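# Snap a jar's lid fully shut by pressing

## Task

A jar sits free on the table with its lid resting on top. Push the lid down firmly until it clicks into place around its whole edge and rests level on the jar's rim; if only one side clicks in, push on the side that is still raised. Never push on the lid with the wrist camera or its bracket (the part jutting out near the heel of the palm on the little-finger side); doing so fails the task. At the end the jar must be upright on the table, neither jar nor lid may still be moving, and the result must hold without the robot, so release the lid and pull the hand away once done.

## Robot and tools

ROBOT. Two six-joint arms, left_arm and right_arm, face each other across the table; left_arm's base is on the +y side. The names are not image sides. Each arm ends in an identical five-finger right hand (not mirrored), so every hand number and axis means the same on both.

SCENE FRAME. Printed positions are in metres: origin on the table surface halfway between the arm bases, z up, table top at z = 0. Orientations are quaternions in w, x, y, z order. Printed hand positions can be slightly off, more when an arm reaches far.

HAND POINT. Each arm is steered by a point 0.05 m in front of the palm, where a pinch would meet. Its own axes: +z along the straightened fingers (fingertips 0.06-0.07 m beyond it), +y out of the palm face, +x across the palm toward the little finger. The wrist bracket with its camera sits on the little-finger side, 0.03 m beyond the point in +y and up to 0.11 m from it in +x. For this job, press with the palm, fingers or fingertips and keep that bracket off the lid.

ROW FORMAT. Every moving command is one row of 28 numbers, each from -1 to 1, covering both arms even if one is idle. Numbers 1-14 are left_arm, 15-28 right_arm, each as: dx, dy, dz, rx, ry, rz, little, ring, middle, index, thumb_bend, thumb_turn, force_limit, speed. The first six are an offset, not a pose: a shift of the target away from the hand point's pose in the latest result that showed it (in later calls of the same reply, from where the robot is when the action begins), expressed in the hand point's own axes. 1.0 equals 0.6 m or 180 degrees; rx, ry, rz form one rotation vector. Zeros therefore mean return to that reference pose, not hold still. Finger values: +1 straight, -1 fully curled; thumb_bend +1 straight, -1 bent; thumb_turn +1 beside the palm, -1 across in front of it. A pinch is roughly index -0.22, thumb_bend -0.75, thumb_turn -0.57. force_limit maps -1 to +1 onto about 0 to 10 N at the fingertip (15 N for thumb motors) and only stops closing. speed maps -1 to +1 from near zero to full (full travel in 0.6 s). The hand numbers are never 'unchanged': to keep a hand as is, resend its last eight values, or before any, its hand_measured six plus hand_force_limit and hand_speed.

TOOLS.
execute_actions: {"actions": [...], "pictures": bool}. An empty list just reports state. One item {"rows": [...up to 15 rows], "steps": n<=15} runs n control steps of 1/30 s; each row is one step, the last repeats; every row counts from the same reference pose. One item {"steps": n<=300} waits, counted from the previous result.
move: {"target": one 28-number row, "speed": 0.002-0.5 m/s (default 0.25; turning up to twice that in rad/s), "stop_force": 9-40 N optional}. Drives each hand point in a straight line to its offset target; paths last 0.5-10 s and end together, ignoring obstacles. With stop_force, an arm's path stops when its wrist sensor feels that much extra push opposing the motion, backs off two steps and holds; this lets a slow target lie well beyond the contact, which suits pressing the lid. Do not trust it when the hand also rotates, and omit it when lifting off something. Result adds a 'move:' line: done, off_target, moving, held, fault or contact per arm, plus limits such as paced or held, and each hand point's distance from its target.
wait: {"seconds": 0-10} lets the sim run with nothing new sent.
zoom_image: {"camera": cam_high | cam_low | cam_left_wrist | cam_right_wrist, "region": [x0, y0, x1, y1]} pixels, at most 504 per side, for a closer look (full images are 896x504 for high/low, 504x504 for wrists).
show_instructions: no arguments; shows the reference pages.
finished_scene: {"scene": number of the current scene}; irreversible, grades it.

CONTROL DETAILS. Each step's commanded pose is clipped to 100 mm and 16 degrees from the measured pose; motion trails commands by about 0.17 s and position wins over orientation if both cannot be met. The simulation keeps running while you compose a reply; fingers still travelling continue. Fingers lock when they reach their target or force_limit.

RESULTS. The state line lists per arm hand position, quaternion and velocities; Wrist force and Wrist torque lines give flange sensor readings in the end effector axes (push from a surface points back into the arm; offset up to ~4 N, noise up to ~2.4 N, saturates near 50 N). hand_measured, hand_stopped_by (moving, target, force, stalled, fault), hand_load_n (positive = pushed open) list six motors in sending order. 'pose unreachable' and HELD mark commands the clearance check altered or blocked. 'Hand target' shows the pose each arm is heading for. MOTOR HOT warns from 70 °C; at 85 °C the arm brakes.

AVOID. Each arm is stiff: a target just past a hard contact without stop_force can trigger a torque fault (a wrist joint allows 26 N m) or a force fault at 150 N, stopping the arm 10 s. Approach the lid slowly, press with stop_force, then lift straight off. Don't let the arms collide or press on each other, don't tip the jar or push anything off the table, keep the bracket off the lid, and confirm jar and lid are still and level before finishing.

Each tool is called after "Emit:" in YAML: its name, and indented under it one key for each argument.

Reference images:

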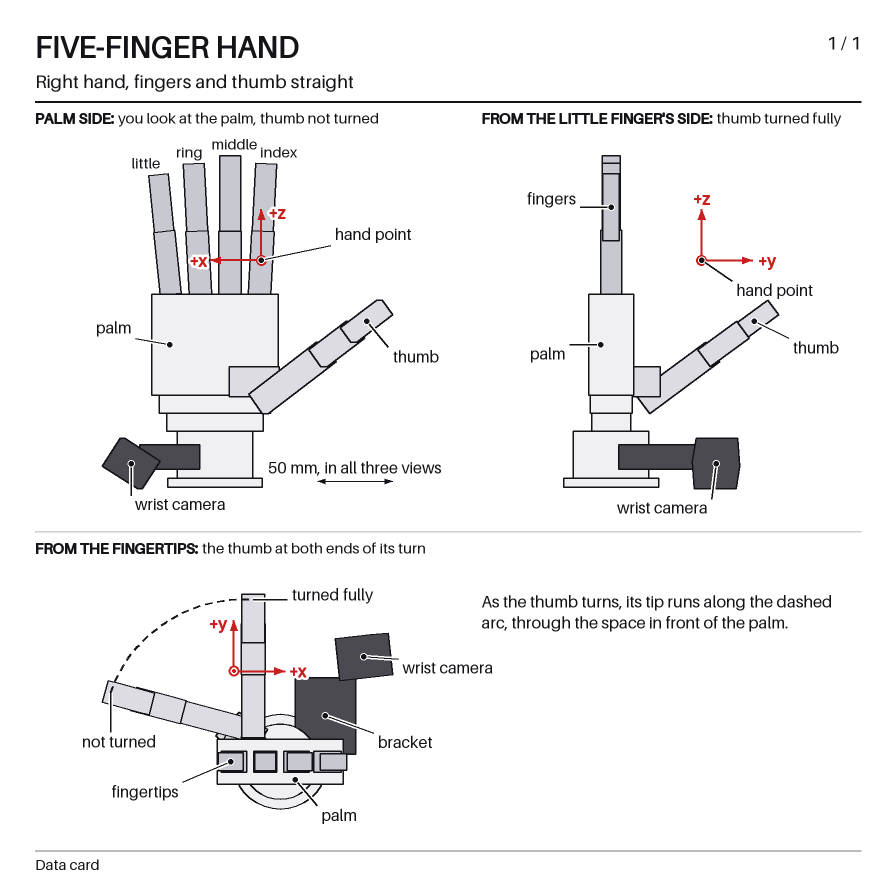

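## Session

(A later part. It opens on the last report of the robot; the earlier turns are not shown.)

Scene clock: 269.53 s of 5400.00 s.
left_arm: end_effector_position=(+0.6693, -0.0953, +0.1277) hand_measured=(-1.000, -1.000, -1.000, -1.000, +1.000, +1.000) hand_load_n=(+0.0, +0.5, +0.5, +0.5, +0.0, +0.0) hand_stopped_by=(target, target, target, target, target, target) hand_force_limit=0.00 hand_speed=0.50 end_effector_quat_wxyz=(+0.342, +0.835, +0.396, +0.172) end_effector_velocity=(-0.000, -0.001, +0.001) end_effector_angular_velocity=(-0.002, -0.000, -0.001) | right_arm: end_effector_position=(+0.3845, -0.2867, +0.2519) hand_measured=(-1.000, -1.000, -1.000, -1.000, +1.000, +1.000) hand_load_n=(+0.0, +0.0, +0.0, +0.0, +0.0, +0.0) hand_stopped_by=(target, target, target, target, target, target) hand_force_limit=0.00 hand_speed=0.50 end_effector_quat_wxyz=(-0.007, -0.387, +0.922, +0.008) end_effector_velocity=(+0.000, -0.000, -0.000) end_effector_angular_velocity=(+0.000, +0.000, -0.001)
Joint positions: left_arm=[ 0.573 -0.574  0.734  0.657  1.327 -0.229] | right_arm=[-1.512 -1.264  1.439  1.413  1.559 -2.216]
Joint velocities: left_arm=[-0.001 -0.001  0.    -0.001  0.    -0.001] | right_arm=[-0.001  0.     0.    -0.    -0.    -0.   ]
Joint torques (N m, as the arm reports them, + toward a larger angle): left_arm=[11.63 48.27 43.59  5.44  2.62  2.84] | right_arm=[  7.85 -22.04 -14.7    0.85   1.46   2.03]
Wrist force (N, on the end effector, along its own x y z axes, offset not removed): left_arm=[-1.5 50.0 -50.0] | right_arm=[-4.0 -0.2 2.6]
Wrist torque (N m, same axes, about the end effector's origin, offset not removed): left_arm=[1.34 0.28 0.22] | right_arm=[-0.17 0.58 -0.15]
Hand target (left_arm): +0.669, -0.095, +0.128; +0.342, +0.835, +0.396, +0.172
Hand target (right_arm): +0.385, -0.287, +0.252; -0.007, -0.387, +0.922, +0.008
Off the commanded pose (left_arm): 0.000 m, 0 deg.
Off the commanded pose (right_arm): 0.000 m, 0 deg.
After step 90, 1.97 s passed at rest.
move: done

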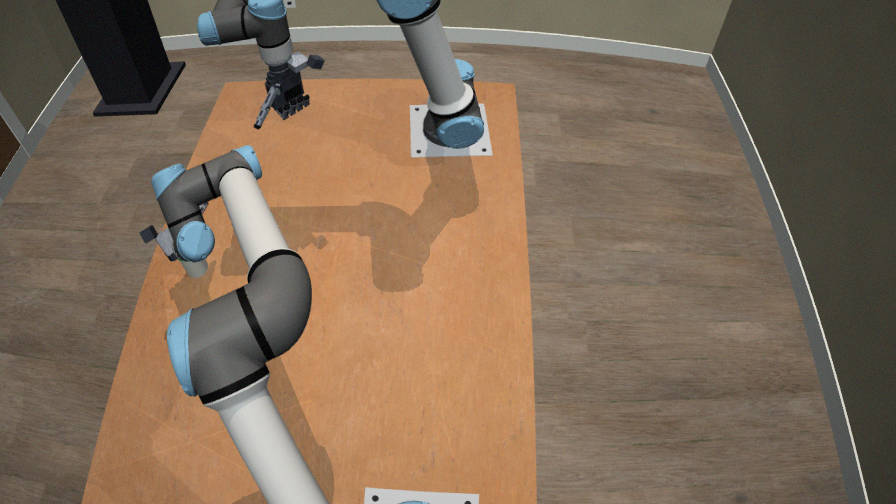

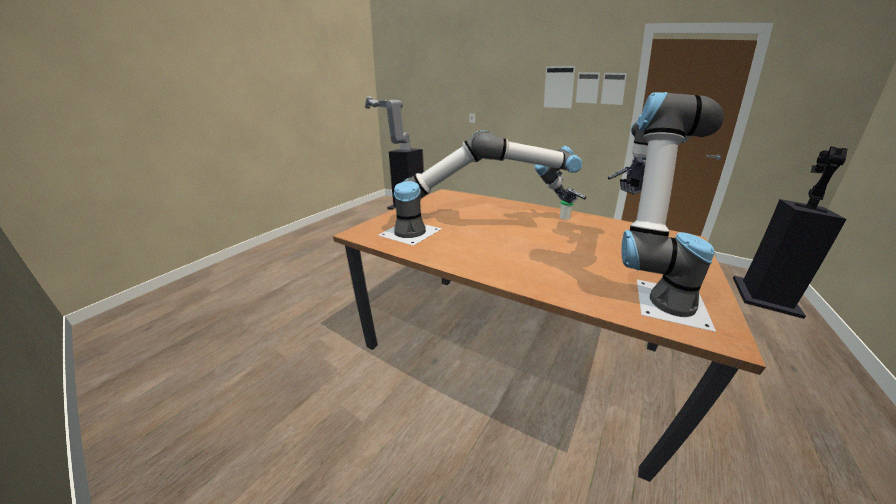

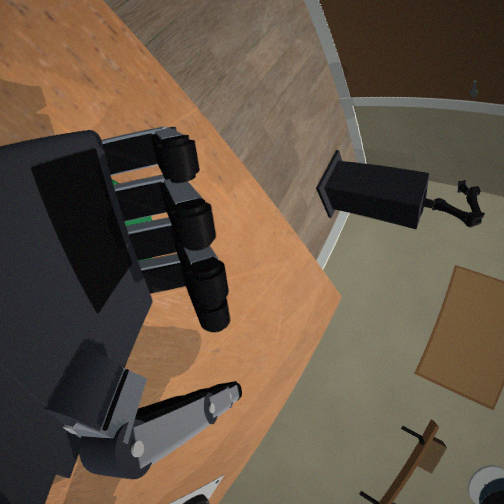

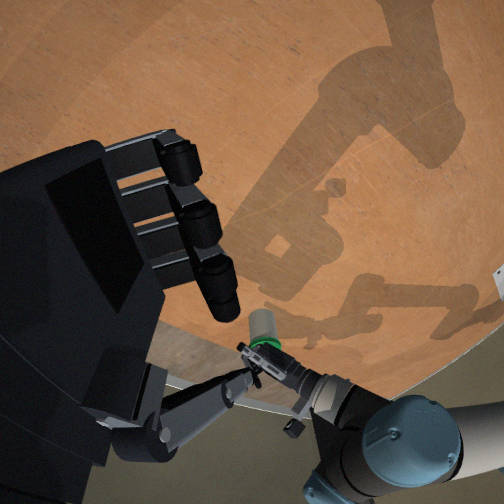

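Emit:
move:
  target: [0,0.012,-0.012,0,0,0,-1,-1,-1,-1,1,1,0,0.5,0,0,0,0,-0.3,0,-1,-1,-1,-1,1,1,0,0.5]
  speed: 0.15

Emit:
move:
  target: [0.1,-0.1,-0.33,0,0,0,-1,-1,-1,-1,1,1,0,0.5,0,0,0,0,0,0,-1,-1,-1,-1,1,1,0,0.5]
  speed: 0.15

Scene clock: 291.07 s of 5400.00 s.
left_arm: end_effector_position=(+0.6692, -0.0954, +0.1379) hand_measured=(-1.000, -1.000, -1.000, -1.000, +1.000, +1.000) hand_load_n=(+0.0, +0.0, +0.0, +0.0, +0.0, +0.0) hand_stopped_by=(target, target, target, target, target, target) hand_force_limit=0.00 hand_speed=0.50 end_effector_quat_wxyz=(+0.342, +0.835, +0.396, +0.172) end_effector_velocity=(-0.001, -0.000, +0.000) end_effector_angular_velocity=(+0.000, +0.000, -0.001) | right_arm: end_effector_position=(+0.3844, -0.2872, +0.2523) hand_measured=(-1.000, -1.000, -1.000, -1.000, +1.000, +1.000) hand_load_n=(+0.0, +0.0, +0.0, +0.0, +0.0, +0.0) hand_stopped_by=(target, target, target, target, target, target) hand_force_limit=0.00 hand_speed=0.50 end_effector_quat_wxyz=(+0.412, -0.342, +0.825, +0.183) end_effector_velocity=(-0.000, +0.000, -0.000) end_effector_angular_velocity=(+0.006, -0.005, -0.000)
Joint positions: left_arm=[ 0.573 -0.579  0.718  0.678  1.327 -0.229] | right_arm=[-1.968 -1.682  2.1    0.617  0.763 -2.428]
Joint velocities: left_arm=[-0.001 -0.001 -0.     0.001 -0.    -0.   ] | right_arm=[-0.002 -0.001  0.005 -0.008 -0.007  0.002]
Joint torques (N m, as the arm reports them, + toward a larger angle): left_arm=[ -8.03 -66.64 -29.77   1.88  -1.5   -1.72] | right_arm=[ -9.64 -24.42 -10.4   -0.04  -2.53   1.97]
Wrist force (N, on the end effector, along its own x y z axes, offset not removed): left_arm=[-1.3 0.1 0.0] | right_arm=[-1.5 -1.7 1.0]
Wrist torque (N m, same axes, about the end effector's origin, offset not removed): left_arm=[-0.09 0.09 -0.18] | right_arm=[-0.38 0.10 -0.13]
Hand target (left_arm): +0.669, -0.095, +0.138; +0.342, +0.835, +0.396, +0.172
Hand target (right_arm): +0.384, -0.287, +0.252; +0.412, -0.342, +0.825, +0.183
Off the commanded pose (left_arm): 0.000 m, 0 deg.
Off the commanded pose (right_arm): 0.001 m, 0 deg.
After step 90, 15.00 s passed at rest.
move: done

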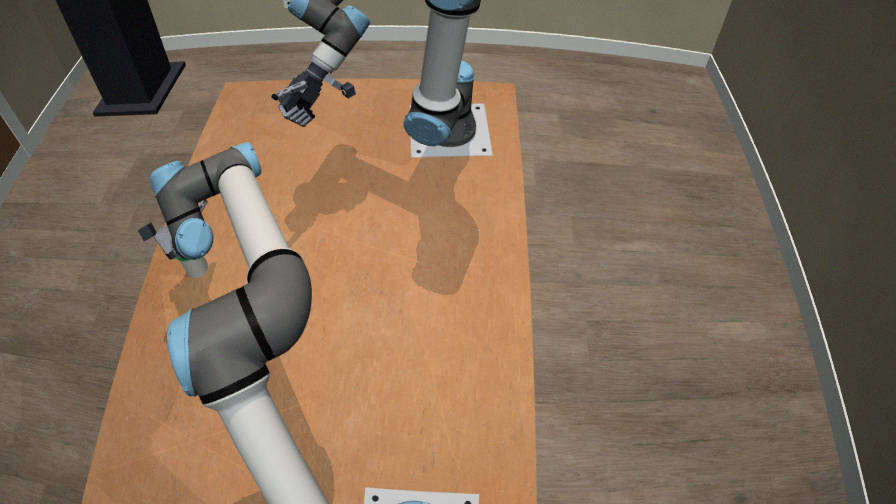

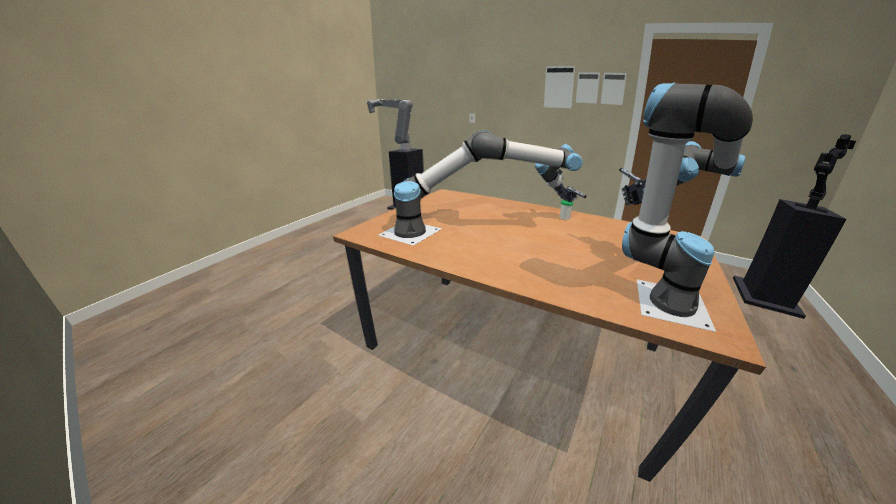

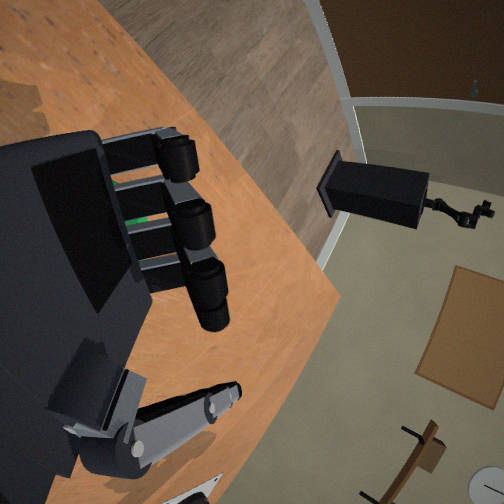

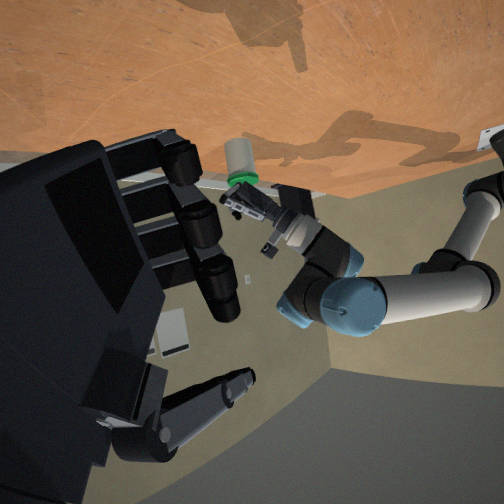

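Scene clock: 292.97 s of 5400.00 s.
left_arm: end_effector_position=(+0.5641, +0.0645, +0.2364) hand_measured=(-1.000, -1.000, -1.000, -1.000, +1.000, +1.000) hand_load_n=(+0.0, +0.0, +0.0, +0.0, +0.0, +0.0) hand_stopped_by=(target, target, target, target, target, target) hand_force_limit=0.00 hand_speed=0.50 end_effector_quat_wxyz=(+0.342, +0.835, +0.396, +0.172) end_effector_velocity=(-0.001, -0.000, -0.000) end_effector_angular_velocity=(+0.001, -0.000, -0.001) | right_arm: end_effector_position=(+0.3844, -0.2872, +0.2523) hand_measured=(-1.000, -1.000, -1.000, -1.000, +1.000, +1.000) hand_load_n=(+0.0, +0.0, +0.0, +0.0, +0.0, +0.0) hand_stopped_by=(target, target, target, target, target, target) hand_force_limit=0.00 hand_speed=0.50 end_effector_quat_wxyz=(+0.412, -0.342, +0.825, +0.183) end_effector_velocity=(-0.000, +0.000, +0.000) end_effector_angular_velocity=(+0.000, -0.001, +0.001)
Joint positions: left_arm=[ 0.564 -1.146  1.43   0.534  1.321 -0.236] | right_arm=[-1.968 -1.682  2.1    0.617  0.763 -2.428]
Joint velocities: left_arm=[-0.002 -0.002  0.002 -0.    -0.001 -0.   ] | right_arm=[ 0.001 -0.    -0.    -0.    -0.    -0.   ]
Joint torques (N m, as the arm reports them, + toward a larger angle): left_arm=[ -7.2  -47.93  -5.64   1.44  -1.62  -1.86] | right_arm=[  8.42  -3.44 -22.91   4.1    0.68  -1.88]
Wrist force (N, on the end effector, along its own x y z axes, offset not removed): left_arm=[-1.2 -1.4 -1.2] | right_arm=[-3.4 0.5 1.3]
Wrist torque (N m, same axes, about the end effector's origin, offset not removed): left_arm=[-0.18 0.14 -0.20] | right_arm=[-0.05 0.49 -0.14]
Hand target (left_arm): +0.564, +0.065, +0.236; +0.342, +0.835, +0.396, +0.172
Hand target (right_arm): +0.384, -0.287, +0.252; +0.412, -0.342, +0.825, +0.183
Off the commanded pose (left_arm): 0.000 m, 0 deg.
Off the commanded pose (right_arm): 0.000 m, 0 deg.
move: done

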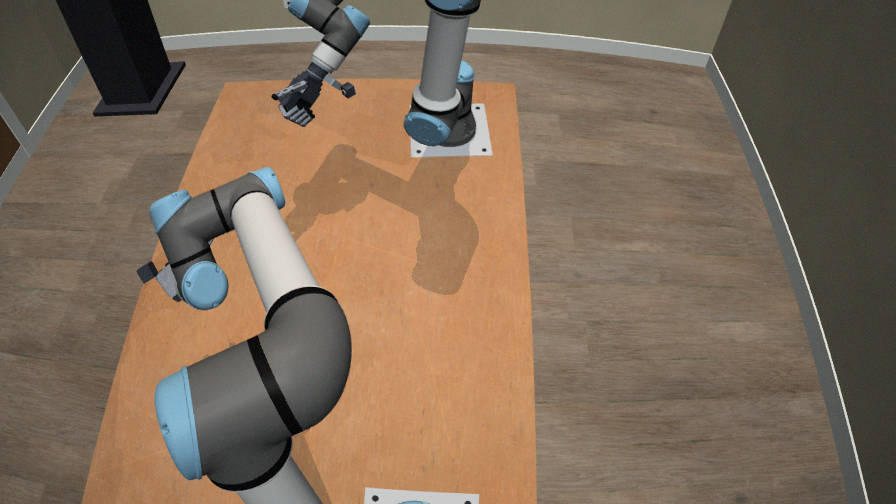

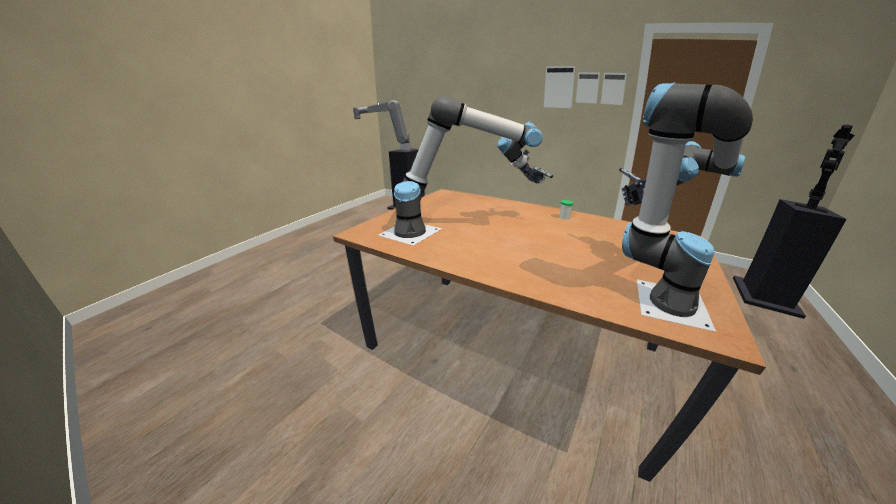

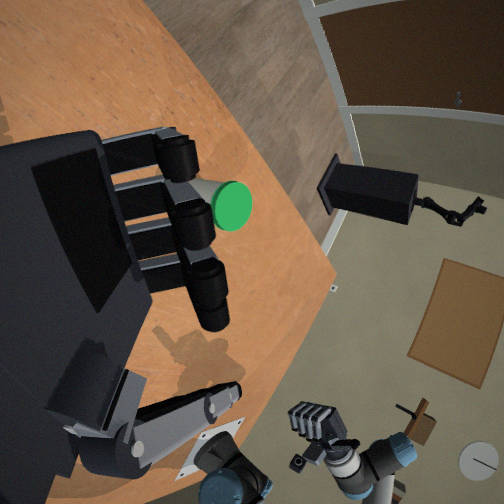

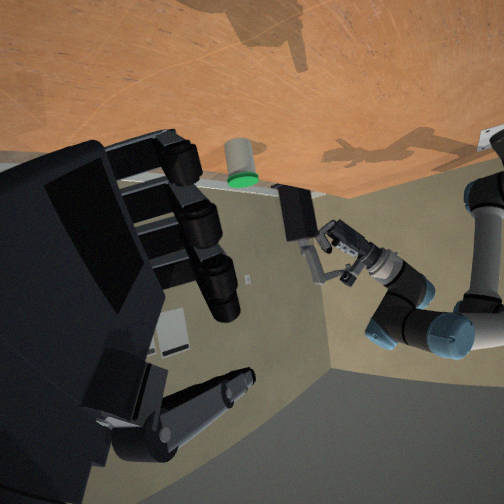

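Emit:
move:
  target: [0,0,0,0,0,0,-1,-1,-1,-1,1,1,0,0.5,0.035,-0.05,0.375,0,0,0,-1,-1,-1,-1,1,1,0,0.5]
  speed: 0.12

Emit:
zoom_image:
  camera: "cam_right_wrist"
  region: [210,150,330,270]

Scene clock: 300.67 s of 5400.00 s.
left_arm: end_effector_position=(+0.5641, +0.0645, +0.2364) hand_measured=(-1.000, -1.000, -1.000, -1.000, +1.000, +1.000) hand_load_n=(+0.0, +0.0, +0.0, +0.0, +0.0, +0.0) hand_stopped_by=(target, target, target, target, target, target) hand_force_limit=0.00 hand_speed=0.50 end_effector_quat_wxyz=(+0.342, +0.835, +0.396, +0.172) end_effector_velocity=(-0.000, -0.001, -0.000) end_effector_angular_velocity=(+0.001, -0.000, -0.001) | right_arm: end_effector_position=(+0.5213, -0.1851, +0.1010) hand_measured=(-1.000, -1.000, -1.000, -1.000, +1.000, +1.000) hand_load_n=(+0.0, +0.0, +0.0, +0.0, +0.0, +0.0) hand_stopped_by=(target, target, target, target, target, target) hand_force_limit=0.00 hand_speed=0.50 end_effector_quat_wxyz=(+0.412, -0.342, +0.825, +0.183) end_effector_velocity=(+0.001, +0.001, -0.000) end_effector_angular_velocity=(+0.001, -0.000, +0.001)
Joint positions: left_arm=[ 0.564 -1.146  1.43   0.534  1.321 -0.236] | right_arm=[-1.593 -1.145  1.855  0.075  0.997 -2.042]
Joint velocities: left_arm=[-0.001  0.001 -0.    -0.    -0.001 -0.   ] | right_arm=[ 0.002  0.003 -0.003 -0.001  0.     0.002]
Joint torques (N m, as the arm reports them, + toward a larger angle): left_arm=[ -3.74 -26.43 -29.05   1.81   0.09  -1.07] | right_arm=[  8.46 -23.53 -20.01  -1.28   1.32   2.23]
Wrist force (N, on the end effector, along its own x y z axes, offset not removed): left_arm=[-2.9 -1.2 -0.7] | right_arm=[-2.5 -0.3 0.3]
Wrist torque (N m, same axes, about the end effector's origin, offset not removed): left_arm=[-0.22 0.36 -0.35] | right_arm=[-0.20 0.36 -0.14]
Hand target (left_arm): +0.564, +0.065, +0.236; +0.342, +0.835, +0.396, +0.172
Hand target (right_arm): +0.521, -0.185, +0.101; +0.412, -0.342, +0.825, +0.183
Off the commanded pose (left_arm): 0.000 m, 0 deg.
Off the commanded pose (right_arm): 0.001 m, 0 deg.
After step 90, 2.37 s passed at rest.
move: done

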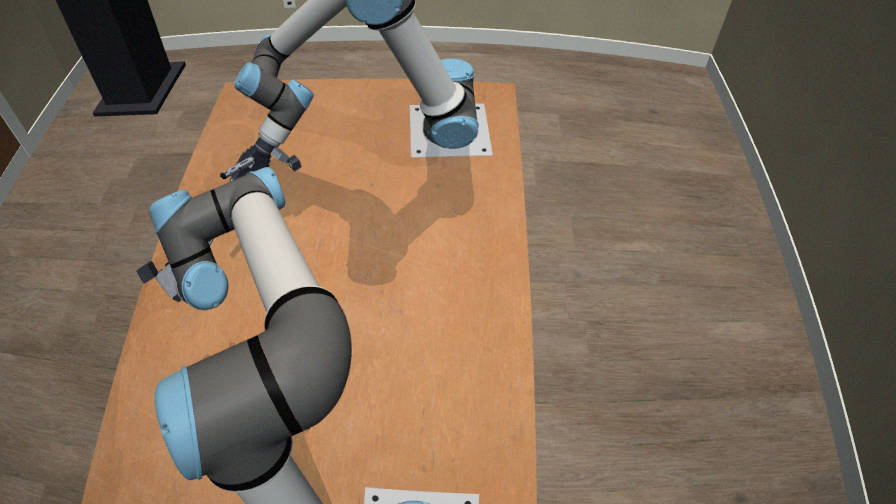

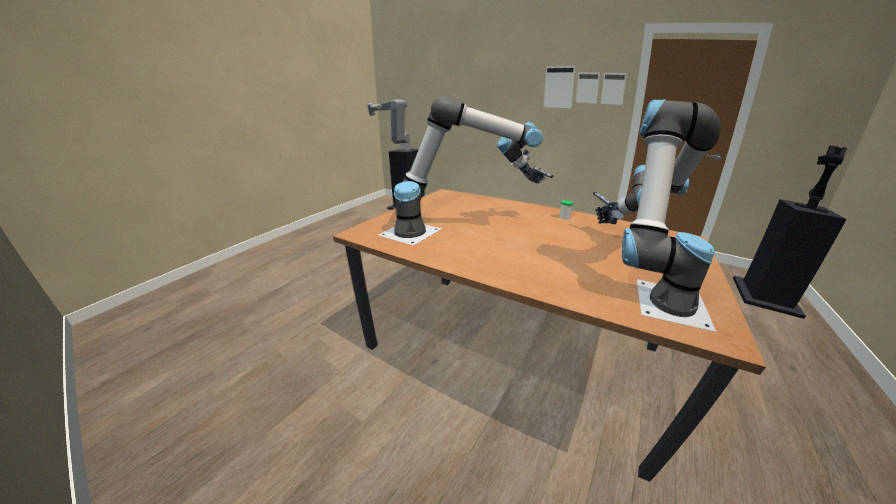

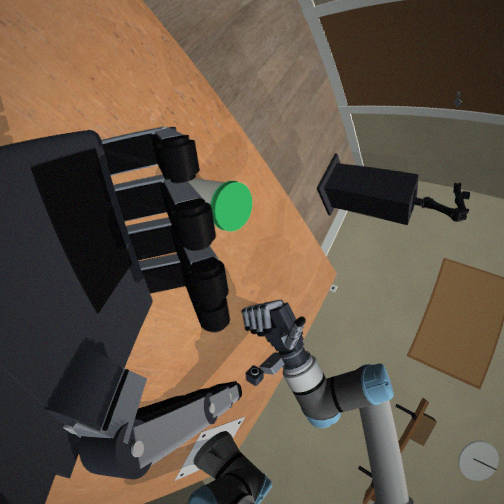

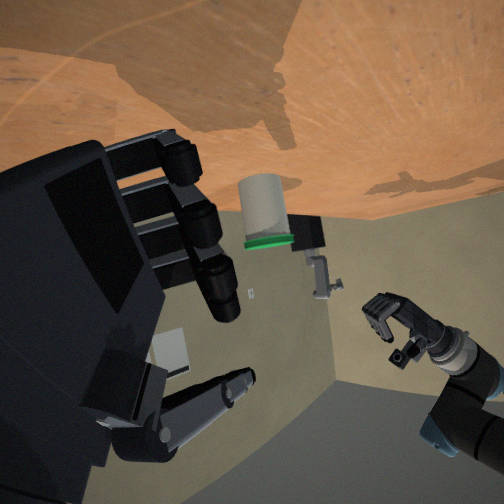

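Region (210, 150, 330, 270) of cam_right_wrist's 504x504 image, scaled by 4.200, with more detail than that image has.

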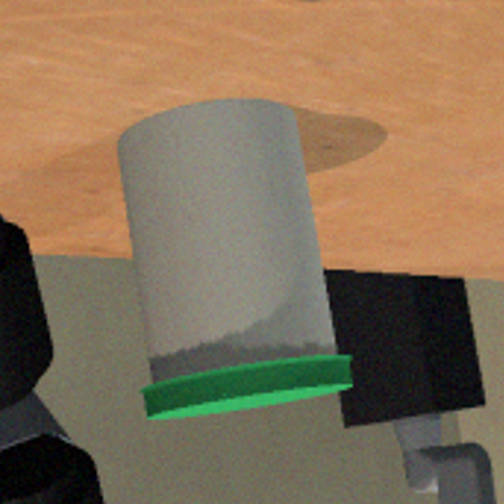

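Emit:
move:
  target: [-0.025,0.077,0.307,0,0,0,-1,-1,-1,-1,1,1,0,0.5,0.08,0,-0.11,0,0,0,-1,-1,-1,-1,1,1,0,0.5]
  speed: 0.1

Emit:
move:
  target: [0,-0.016,0.016,0,0,0,-1,-1,-1,-1,1,1,0,0.5,0,0,0,0,0,0,-1,-1,-1,-1,1,1,0,0.5]
  speed: 0.002
  stop_force: 15

Emit:
zoom_image:
  camera: "cam_right_wrist"
  region: [200,160,340,300]

Scene clock: 314.93 s of 5400.00 s.
left_arm: end_effector_position=(+0.6823, -0.0482, +0.1386) hand_measured=(-1.000, -1.000, -1.000, -1.000, +1.000, +1.000) hand_load_n=(+0.0, +0.0, +0.0, +0.0, +0.0, +0.0) hand_stopped_by=(target, target, target, target, target, target) hand_force_limit=0.00 hand_speed=0.50 end_effector_quat_wxyz=(+0.342, +0.835, +0.396, +0.172) end_effector_velocity=(+0.001, -0.001, -0.001) end_effector_angular_velocity=(+0.001, +0.001, +0.000) | right_arm: end_effector_position=(+0.4643, -0.2436, +0.1016) hand_measured=(-1.000, -1.000, -1.000, -1.000, +1.000, +1.000) hand_load_n=(+0.0, +0.0, +0.0, +0.0, +0.0, +0.0) hand_stopped_by=(target, target, target, target, target, target) hand_force_limit=0.00 hand_speed=0.50 end_effector_quat_wxyz=(+0.412, -0.342, +0.825, +0.183) end_effector_velocity=(-0.001, +0.001, -0.000) end_effector_angular_velocity=(-0.000, +0.000, +0.002)
Joint positions: left_arm=[ 0.629 -0.662  0.871  0.598  1.366 -0.187] | right_arm=[-1.756 -1.27   2.065  0.077  0.887 -2.191]
Joint velocities: left_arm=[ 0.001  0.005 -0.008  0.004  0.     0.   ] | right_arm=[ 0.001 -0.001  0.001  0.    -0.    -0.001]
Joint torques (N m, as the arm reports them, + toward a larger angle): left_arm=[  7.98 -42.51 -28.44   1.87   1.18   1.49] | right_arm=[ -9.74 -36.69  -7.6    3.75  -2.21  -1.92]
Wrist force (N, on the end effector, along its own x y z axes, offset not removed): left_arm=[-2.3 -0.4 -0.2] | right_arm=[-1.3 2.8 1.7]
Wrist torque (N m, same axes, about the end effector's origin, offset not removed): left_arm=[-0.10 0.29 -0.29] | right_arm=[0.26 0.15 -0.03]
Hand target (left_arm): +0.682, -0.048, +0.139; +0.342, +0.835, +0.396, +0.172
Hand target (right_arm): +0.464, -0.244, +0.102; +0.412, -0.342, +0.825, +0.183
Off the commanded pose (left_arm): 0.000 m, 0 deg.
Off the commanded pose (right_arm): 0.000 m, 0 deg.
After step 90, 8.93 s passed at rest.
move: done

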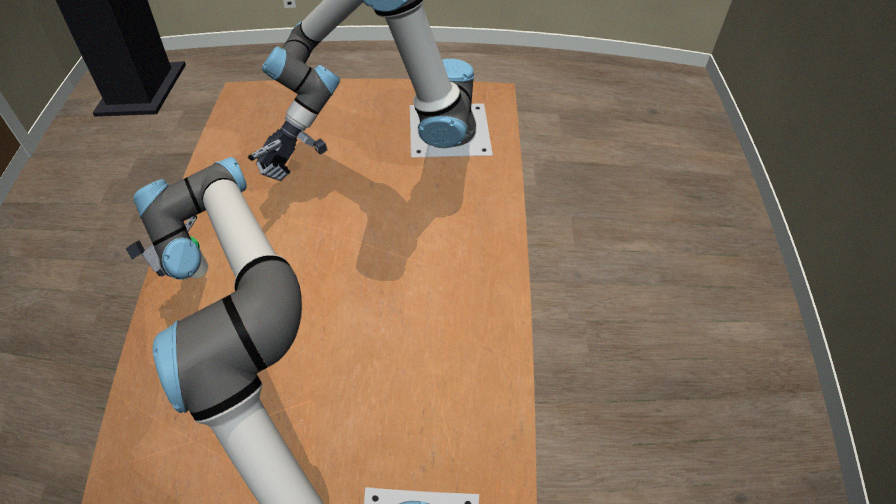

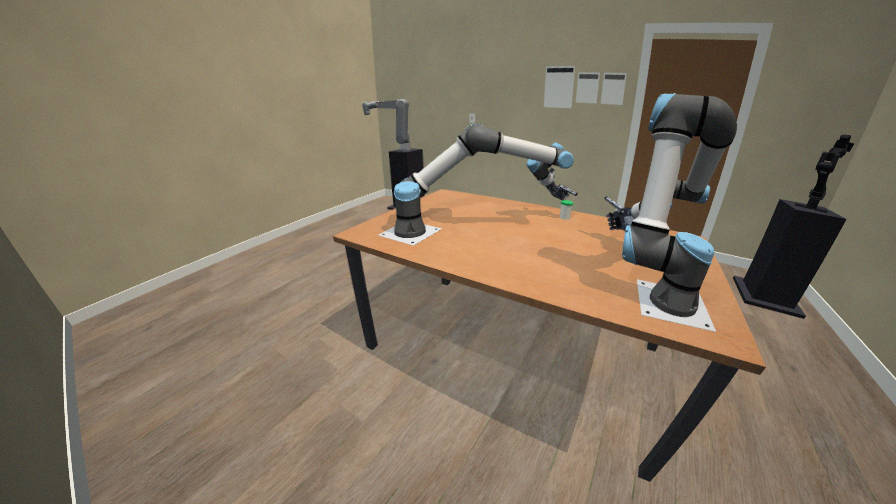

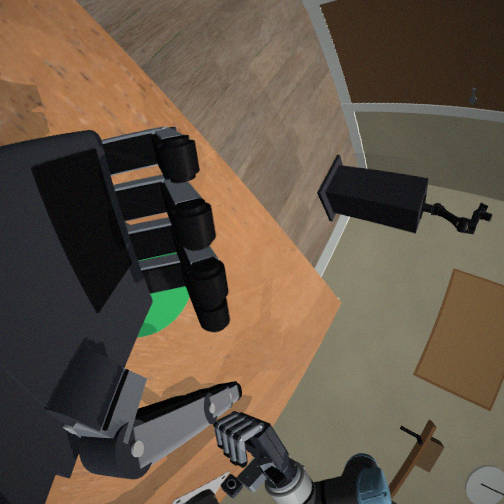

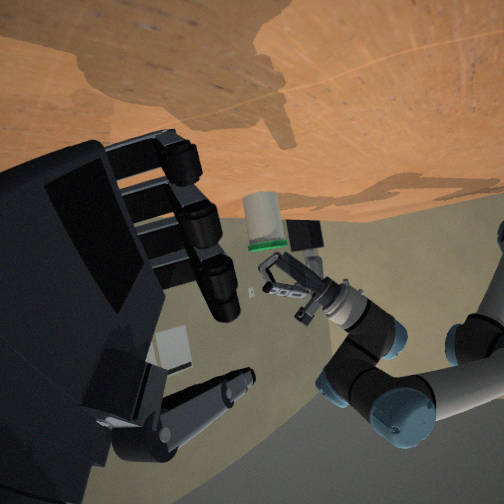

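Scene clock: 319.50 s of 5400.00 s.
left_arm: end_effector_position=(+0.6824, -0.0480, +0.1301) hand_measured=(-1.000, -1.000, -1.000, -1.000, +1.000, +1.000) hand_load_n=(+0.0, +0.0, +0.0, +0.5, +0.0, +0.0) hand_stopped_by=(target, target, target, target, target, target) hand_force_limit=0.00 hand_speed=0.50 end_effector_quat_wxyz=(+0.342, +0.835, +0.396, +0.172) end_effector_velocity=(-0.000, +0.000, -0.001) end_effector_angular_velocity=(+0.004, +0.001, +0.000) | right_arm: end_effector_position=(+0.4643, -0.2436, +0.1016) hand_measured=(-1.000, -1.000, -1.000, -1.000, +1.000, +1.000) hand_load_n=(+0.0, +0.0, +0.0, +0.0, +0.0, +0.0) hand_stopped_by=(target, target, target, target, target, target) hand_force_limit=0.00 hand_speed=0.50 end_effector_quat_wxyz=(+0.412, -0.342, +0.825, +0.183) end_effector_velocity=(-0.000, +0.000, +0.000) end_effector_angular_velocity=(-0.000, -0.001, +0.001)
Joint positions: left_arm=[ 0.629 -0.657  0.883  0.581  1.366 -0.187] | right_arm=[-1.756 -1.27   2.065  0.077  0.887 -2.191]
Joint velocities: left_arm=[-0.001  0.     0.     0.003 -0.002  0.   ] | right_arm=[ 0.001 -0.    -0.    -0.     0.     0.   ]
Joint torques (N m, as the arm reports them, + toward a larger angle): left_arm=[  7.46 -38.15 -13.     2.59   1.46   2.  ] | right_arm=[  8.66 -16.65 -19.09   0.59   0.91   2.15]
Wrist force (N, on the end effector, along its own x y z axes, offset not removed): left_arm=[-0.1 9.5 -19.5] | right_arm=[-2.2 -1.2 1.8]
Wrist torque (N m, same axes, about the end effector's origin, offset not removed): left_arm=[0.97 0.28 -0.11] | right_arm=[-0.30 0.25 -0.29]
Hand target (left_arm): +0.682, -0.048, +0.130; +0.342, +0.835, +0.396, +0.172
Hand target (right_arm): +0.464, -0.244, +0.102; +0.412, -0.342, +0.825, +0.183
Off the commanded pose (left_arm): 0.005 m, 0 deg.
Off the commanded pose (right_arm): 0.000 m, 0 deg.
move: contact (left_arm)

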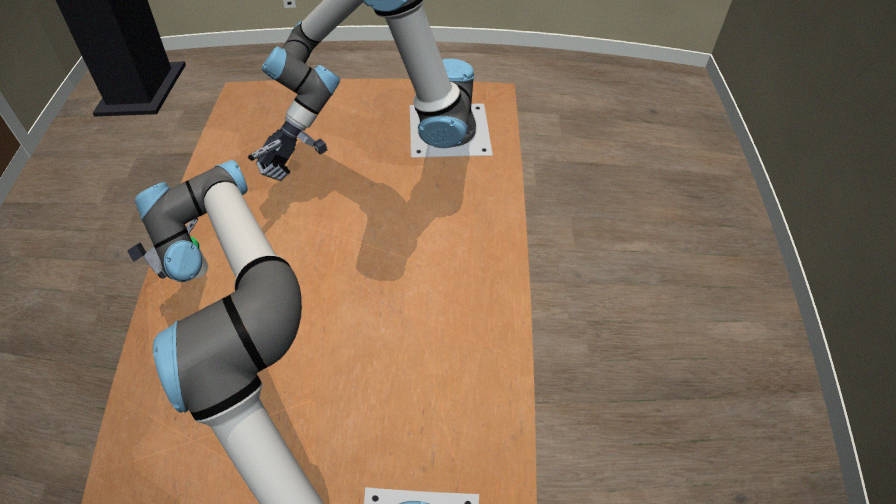

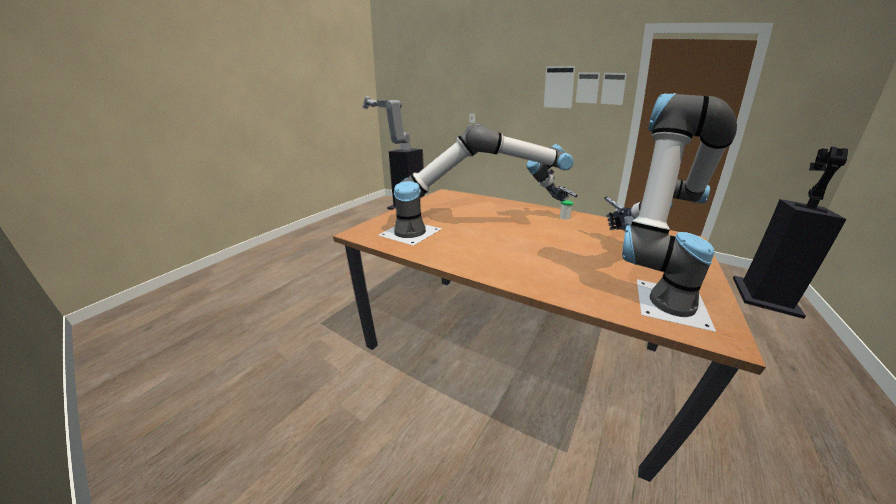

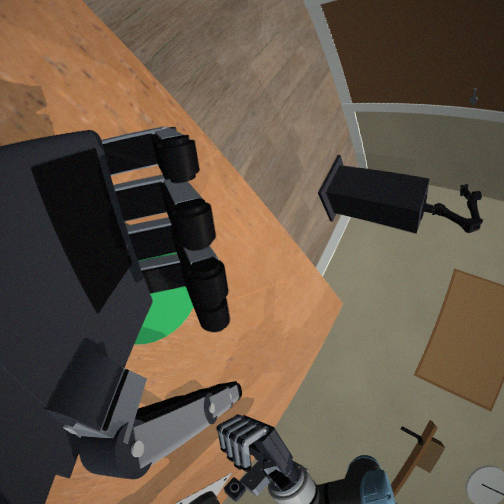

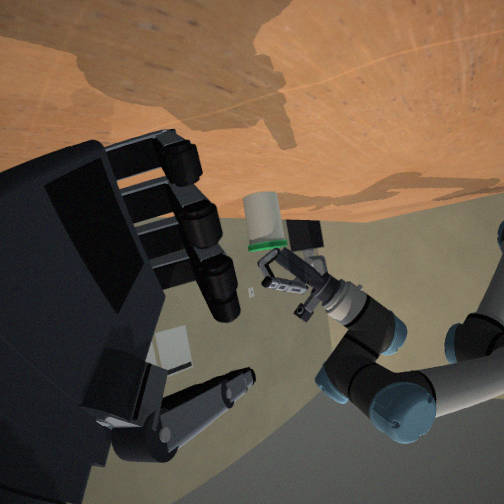

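Region (200, 160, 340, 300) of cam_right_wrist's 504x504 image, scaled by 3.600, with more detail than that image has.

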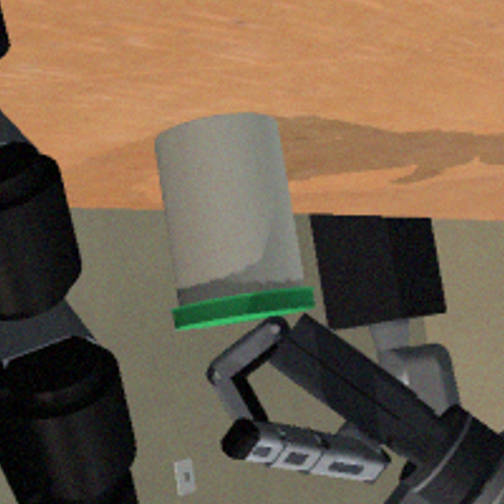

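Emit:
move:
  target: [0,-0.0026,0.0026,0,0,0,-1,-1,-1,-1,1,1,0,0.5,0,0,0,0,0,0,-1,-1,-1,-1,1,1,0,0.5]
  speed: 0.002

Emit:
zoom_image:
  camera: "cam_right_wrist"
  region: [200,160,340,300]

Scene clock: 327.10 s of 5400.00 s.
left_arm: end_effector_position=(+0.6824, -0.0480, +0.1280) hand_measured=(-1.000, -1.000, -1.000, -1.000, +1.000, +1.000) hand_load_n=(+0.0, +0.0, +0.0, +1.0, +0.0, +0.0) hand_stopped_by=(target, target, target, target, target, target) hand_force_limit=0.00 hand_speed=0.50 end_effector_quat_wxyz=(+0.342, +0.835, +0.396, +0.172) end_effector_velocity=(+0.000, +0.000, -0.001) end_effector_angular_velocity=(+0.001, +0.001, -0.000) | right_arm: end_effector_position=(+0.4643, -0.2436, +0.1016) hand_measured=(-1.000, -1.000, -1.000, -1.000, +1.000, +1.000) hand_load_n=(+0.0, +0.0, +0.0, +0.0, +0.0, +0.0) hand_stopped_by=(target, target, target, target, target, target) hand_force_limit=0.00 hand_speed=0.50 end_effector_quat_wxyz=(+0.412, -0.342, +0.825, +0.183) end_effector_velocity=(-0.000, +0.001, +0.000) end_effector_angular_velocity=(-0.000, -0.000, +0.001)
Joint positions: left_arm=[ 0.63  -0.655  0.886  0.577  1.366 -0.187] | right_arm=[-1.756 -1.27   2.065  0.077  0.887 -2.191]
Joint velocities: left_arm=[ 0.     0.001  0.    -0.     0.     0.   ] | right_arm=[ 0.001 -0.     0.    -0.     0.001  0.   ]
Joint torques (N m, as the arm reports them, + toward a larger angle): left_arm=[ 4.61 21.79 26.2   2.13  2.68  3.12] | right_arm=[  8.44 -16.94 -18.11  -0.14   0.93   2.13]
Wrist force (N, on the end effector, along its own x y z axes, offset not removed): left_arm=[4.9 44.4 -50.0] | right_arm=[-2.3 -1.3 1.5]
Wrist torque (N m, same axes, about the end effector's origin, offset not removed): left_arm=[3.78 -0.29 0.34] | right_arm=[-0.33 0.26 -0.10]
Hand target (left_arm): +0.682, -0.048, +0.128; +0.342, +0.835, +0.396, +0.172
Hand target (right_arm): +0.464, -0.244, +0.102; +0.412, -0.342, +0.825, +0.183
Off the commanded pose (left_arm): 0.000 m, 0 deg.
Off the commanded pose (right_arm): 0.000 m, 0 deg.
After step 90, 3.17 s passed at rest.
move: done

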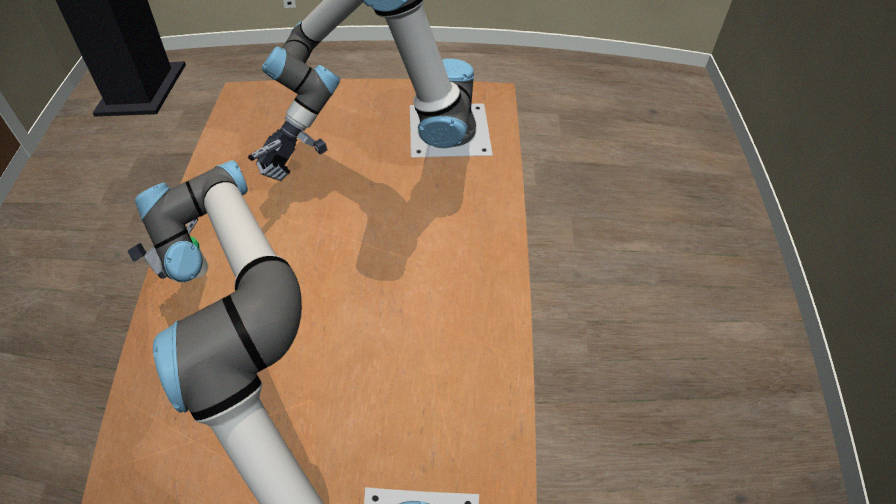

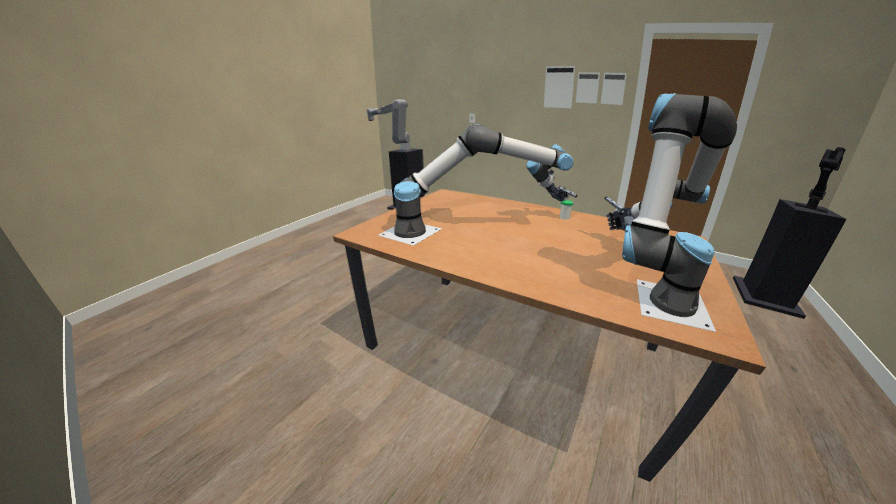

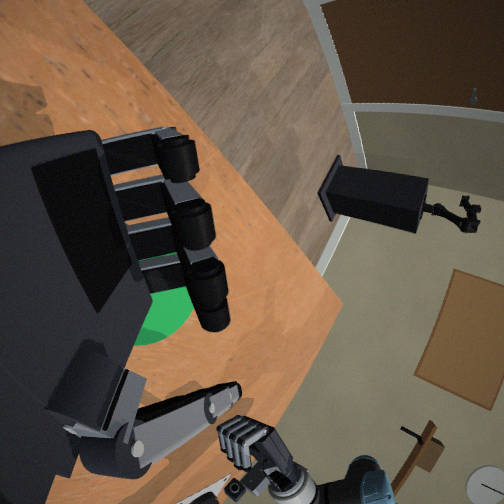

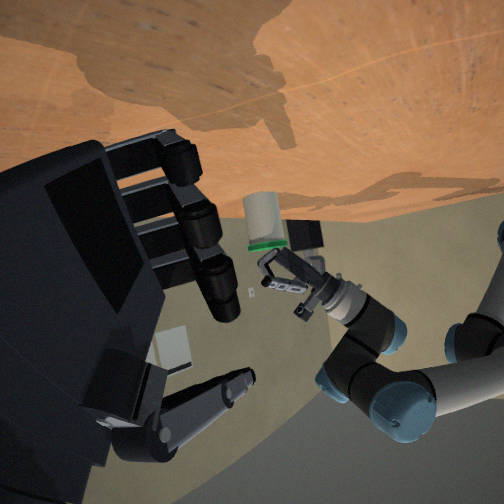

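Region (200, 160, 340, 300) of cam_right_wrist's 504x504 image, scaled by 3.600, with more detail than that image has.

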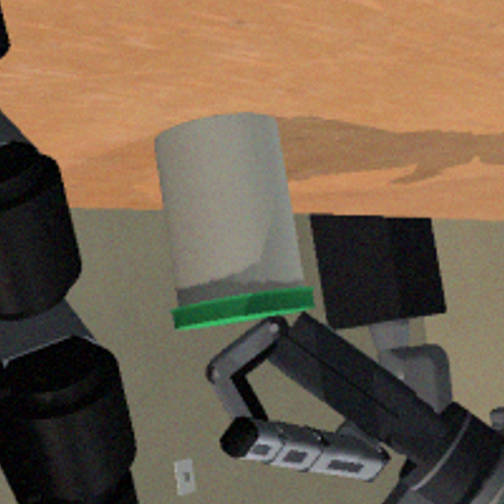

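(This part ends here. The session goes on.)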